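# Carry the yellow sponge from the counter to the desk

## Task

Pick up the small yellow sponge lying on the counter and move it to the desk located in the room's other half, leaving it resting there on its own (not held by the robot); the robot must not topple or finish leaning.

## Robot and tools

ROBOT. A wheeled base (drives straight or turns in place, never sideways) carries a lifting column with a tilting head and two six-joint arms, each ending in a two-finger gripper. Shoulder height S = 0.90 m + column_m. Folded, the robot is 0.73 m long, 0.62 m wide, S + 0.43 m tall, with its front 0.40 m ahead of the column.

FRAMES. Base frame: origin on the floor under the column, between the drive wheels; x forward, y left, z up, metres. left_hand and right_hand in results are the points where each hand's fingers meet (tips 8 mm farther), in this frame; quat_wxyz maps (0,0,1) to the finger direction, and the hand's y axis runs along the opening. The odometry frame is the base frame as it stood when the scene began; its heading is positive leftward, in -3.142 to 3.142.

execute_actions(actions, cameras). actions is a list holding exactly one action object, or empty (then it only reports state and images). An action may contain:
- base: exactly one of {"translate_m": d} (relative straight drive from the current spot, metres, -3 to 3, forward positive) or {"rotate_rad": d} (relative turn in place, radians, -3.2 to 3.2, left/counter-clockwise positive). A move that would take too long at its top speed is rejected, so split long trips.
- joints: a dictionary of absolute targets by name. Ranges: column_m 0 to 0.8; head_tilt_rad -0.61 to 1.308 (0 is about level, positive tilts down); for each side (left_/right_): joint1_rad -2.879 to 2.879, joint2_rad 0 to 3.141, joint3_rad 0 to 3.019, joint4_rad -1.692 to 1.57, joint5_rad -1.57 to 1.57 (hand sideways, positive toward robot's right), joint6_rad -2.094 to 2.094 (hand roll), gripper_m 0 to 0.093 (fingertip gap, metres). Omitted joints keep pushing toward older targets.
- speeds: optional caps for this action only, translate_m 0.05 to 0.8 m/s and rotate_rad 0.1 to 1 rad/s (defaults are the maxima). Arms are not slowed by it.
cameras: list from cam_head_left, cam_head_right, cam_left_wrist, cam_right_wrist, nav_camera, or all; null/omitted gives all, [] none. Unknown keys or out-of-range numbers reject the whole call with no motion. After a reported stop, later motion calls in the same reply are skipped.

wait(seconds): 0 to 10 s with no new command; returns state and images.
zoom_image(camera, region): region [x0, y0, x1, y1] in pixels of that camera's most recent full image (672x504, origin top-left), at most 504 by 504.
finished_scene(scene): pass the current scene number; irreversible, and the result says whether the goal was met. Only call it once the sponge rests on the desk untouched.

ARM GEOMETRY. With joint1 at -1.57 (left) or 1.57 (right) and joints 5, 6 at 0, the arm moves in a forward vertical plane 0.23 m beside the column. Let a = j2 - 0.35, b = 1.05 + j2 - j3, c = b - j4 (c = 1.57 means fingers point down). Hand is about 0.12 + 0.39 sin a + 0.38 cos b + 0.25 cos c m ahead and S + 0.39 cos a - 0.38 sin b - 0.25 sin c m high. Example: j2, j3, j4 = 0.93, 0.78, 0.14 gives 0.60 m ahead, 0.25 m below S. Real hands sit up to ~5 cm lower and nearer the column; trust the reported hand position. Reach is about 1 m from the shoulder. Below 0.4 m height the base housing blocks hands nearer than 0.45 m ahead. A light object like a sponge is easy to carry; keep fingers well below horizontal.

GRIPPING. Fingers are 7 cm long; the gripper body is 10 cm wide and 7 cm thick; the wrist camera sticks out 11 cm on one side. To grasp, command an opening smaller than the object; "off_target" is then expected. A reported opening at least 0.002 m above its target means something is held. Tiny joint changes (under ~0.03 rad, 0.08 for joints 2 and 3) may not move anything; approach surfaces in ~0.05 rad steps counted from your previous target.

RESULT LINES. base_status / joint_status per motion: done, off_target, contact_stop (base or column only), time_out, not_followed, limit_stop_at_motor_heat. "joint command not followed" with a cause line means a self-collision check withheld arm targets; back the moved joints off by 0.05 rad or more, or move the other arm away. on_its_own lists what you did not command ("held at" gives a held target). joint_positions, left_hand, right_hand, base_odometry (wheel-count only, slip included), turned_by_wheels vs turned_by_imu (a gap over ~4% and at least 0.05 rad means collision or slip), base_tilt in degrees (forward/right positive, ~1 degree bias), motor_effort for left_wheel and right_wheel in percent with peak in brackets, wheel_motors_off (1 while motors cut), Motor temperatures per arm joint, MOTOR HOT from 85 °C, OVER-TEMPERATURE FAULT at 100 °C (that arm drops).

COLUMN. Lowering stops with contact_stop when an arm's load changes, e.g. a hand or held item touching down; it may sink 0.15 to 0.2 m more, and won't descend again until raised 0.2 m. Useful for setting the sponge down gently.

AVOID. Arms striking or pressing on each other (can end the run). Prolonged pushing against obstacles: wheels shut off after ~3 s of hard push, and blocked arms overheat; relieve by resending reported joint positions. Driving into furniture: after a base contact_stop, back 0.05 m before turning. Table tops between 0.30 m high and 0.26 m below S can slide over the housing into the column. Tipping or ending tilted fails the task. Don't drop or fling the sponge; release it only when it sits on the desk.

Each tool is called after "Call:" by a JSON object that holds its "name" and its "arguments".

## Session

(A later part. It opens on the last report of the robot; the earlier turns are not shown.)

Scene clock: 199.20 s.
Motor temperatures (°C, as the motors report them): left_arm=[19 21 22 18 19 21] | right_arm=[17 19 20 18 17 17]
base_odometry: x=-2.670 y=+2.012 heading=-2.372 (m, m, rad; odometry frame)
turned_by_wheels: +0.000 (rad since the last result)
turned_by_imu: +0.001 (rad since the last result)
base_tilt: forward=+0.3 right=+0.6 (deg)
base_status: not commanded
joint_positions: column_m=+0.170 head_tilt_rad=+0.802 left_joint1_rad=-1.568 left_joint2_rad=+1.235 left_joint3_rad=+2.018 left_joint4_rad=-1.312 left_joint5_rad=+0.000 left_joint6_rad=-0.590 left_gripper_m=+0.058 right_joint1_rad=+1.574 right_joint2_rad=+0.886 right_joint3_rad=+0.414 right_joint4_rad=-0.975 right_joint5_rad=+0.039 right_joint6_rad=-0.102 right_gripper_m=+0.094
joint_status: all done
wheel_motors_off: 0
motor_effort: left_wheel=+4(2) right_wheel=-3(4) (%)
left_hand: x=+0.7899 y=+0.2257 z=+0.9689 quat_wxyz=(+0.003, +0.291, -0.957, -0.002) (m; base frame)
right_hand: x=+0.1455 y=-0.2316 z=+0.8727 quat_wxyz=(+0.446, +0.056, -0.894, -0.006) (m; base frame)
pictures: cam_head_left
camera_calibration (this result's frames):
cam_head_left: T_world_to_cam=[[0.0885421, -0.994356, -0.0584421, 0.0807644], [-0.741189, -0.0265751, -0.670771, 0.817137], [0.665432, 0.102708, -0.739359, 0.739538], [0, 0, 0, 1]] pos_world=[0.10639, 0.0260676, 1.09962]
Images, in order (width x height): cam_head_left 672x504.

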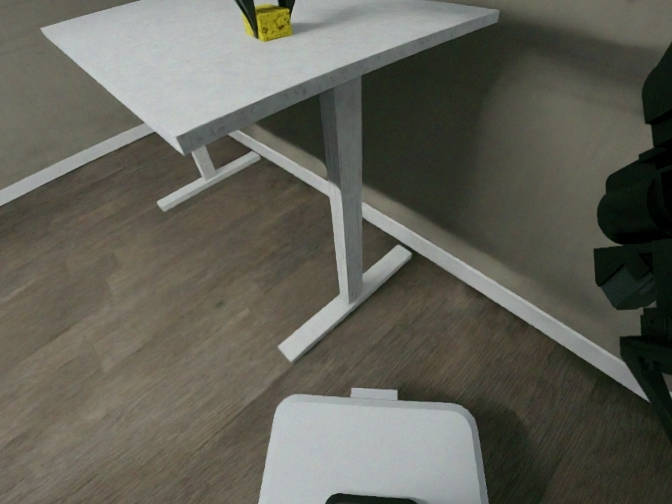

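Just touching. Release and lift.

Call:
{"name": "execute_actions", "arguments": {"actions": [{"joints":{"left_gripper_m":0.093}}], "cameras": []}}

Call:
{"name": "execute_actions", "arguments": {"actions": [{"joints":{"column_m":0.32}}], "cameras": ["cam_head_left","cam_left_wrist"]}}

Scene clock: 203.47 s.
Motor temperatures (°C, as the motors report them): left_arm=[19 21 22 18 19 21] | right_arm=[17 19 20 18 17 17]
base_odometry: x=-2.670 y=+2.012 heading=-2.372 (m, m, rad; odometry frame)
turned_by_wheels: +0.000 (rad since the last result)
turned_by_imu: +0.001 (rad since the last result)
base_tilt: forward=+0.4 right=+0.6 (deg)
base_status: not commanded
joint_positions: column_m=+0.170 head_tilt_rad=+0.802 left_joint1_rad=-1.568 left_joint2_rad=+1.235 left_joint3_rad=+2.018 left_joint4_rad=-1.312 left_joint5_rad=+0.000 left_joint6_rad=-0.590 left_gripper_m=+0.093 right_joint1_rad=+1.574 right_joint2_rad=+0.886 right_joint3_rad=+0.414 right_joint4_rad=-0.975 right_joint5_rad=+0.039 right_joint6_rad=-0.102 right_gripper_m=+0.094
joint_status: all done
wheel_motors_off: 0
motor_effort: left_wheel=+3(4) right_wheel=-3(3) (%)
left_hand: x=+0.7899 y=+0.2257 z=+0.9689 quat_wxyz=(+0.003, +0.291, -0.957, -0.002) (m; base frame)
right_hand: x=+0.1455 y=-0.2316 z=+0.8727 quat_wxyz=(+0.446, +0.056, -0.894, -0.006) (m; base frame)
pictures: none
No camera images: the call's "cameras" was empty. Leave "cameras" out to get every camera's image.

Scene clock: 206.00 s.
Motor temperatures (°C, as the motors report them): left_arm=[19 21 22 18 19 21] | right_arm=[17 19 20 18 17 17]
base_odometry: x=-2.670 y=+2.012 heading=-2.372 (m, m, rad; odometry frame)
turned_by_wheels: +0.000 (rad since the last result)
turned_by_imu: +0.001 (rad since the last result)
base_tilt: forward=+0.4 right=+0.6 (deg)
base_status: not commanded
joint_positions: column_m=+0.320 head_tilt_rad=+0.802 left_joint1_rad=-1.568 left_joint2_rad=+1.237 left_joint3_rad=+2.018 left_joint4_rad=-1.312 left_joint5_rad=+0.000 left_joint6_rad=-0.590 left_gripper_m=+0.093 right_joint1_rad=+1.574 right_joint2_rad=+0.886 right_joint3_rad=+0.414 right_joint4_rad=-0.975 right_joint5_rad=+0.039 right_joint6_rad=-0.102 right_gripper_m=+0.094
joint_status: all done
wheel_motors_off: 0
motor_effort: left_wheel=+4(4) right_wheel=-3(3) (%)
left_hand: x=+0.7897 y=+0.2258 z=+1.1178 quat_wxyz=(+0.003, +0.291, -0.957, -0.002) (m; base frame)
right_hand: x=+0.1455 y=-0.2316 z=+1.0226 quat_wxyz=(+0.446, +0.056, -0.894, -0.006) (m; base frame)
pictures: cam_head_left, cam_left_wrist
camera_calibration (this result's frames):
cam_head_left: T_world_to_cam=[[0.088542, -0.994356, -0.0584423, 0.0895241], [-0.741189, -0.0265751, -0.67077, 0.917674], [0.665431, 0.102708, -0.73936, 0.850357], [0, 0, 0, 1]] pos_world=[0.10639, 0.0260676, 1.2495]
cam_left_wrist: T_world_to_cam=[[0.56102, -0.82774, -0.0101269, -0.245], [-0.659658, -0.454422, 0.598626, -0.041456], [-0.500108, -0.329161, -0.800965, 1.48909], [0, 0, 0, 1]] pos_world=[0.85481, 0.268515, 1.21504]
Images, in order (width x height): cam_head_left 672x504, cam_left_wrist 672x504.

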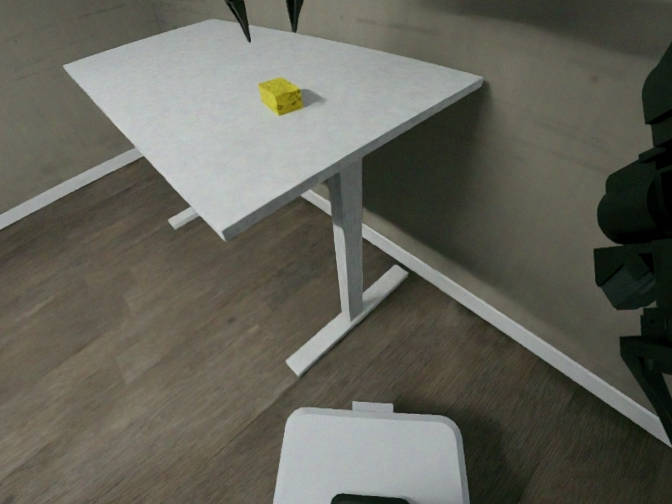

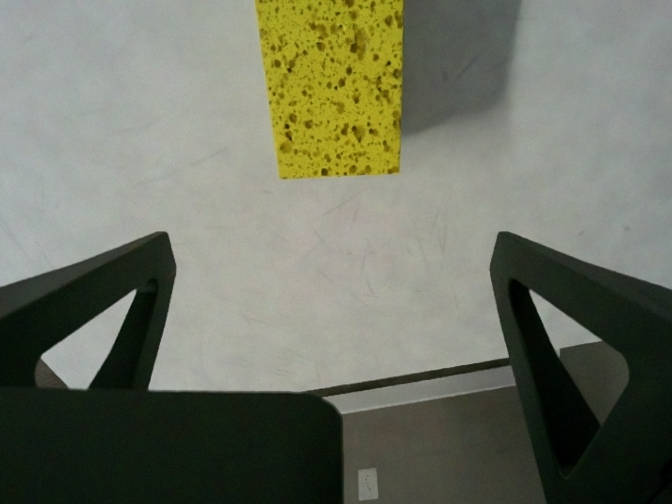

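Call:
{"name": "finished_scene", "arguments": {"scene": 2}}

The scene is finished: the task was done.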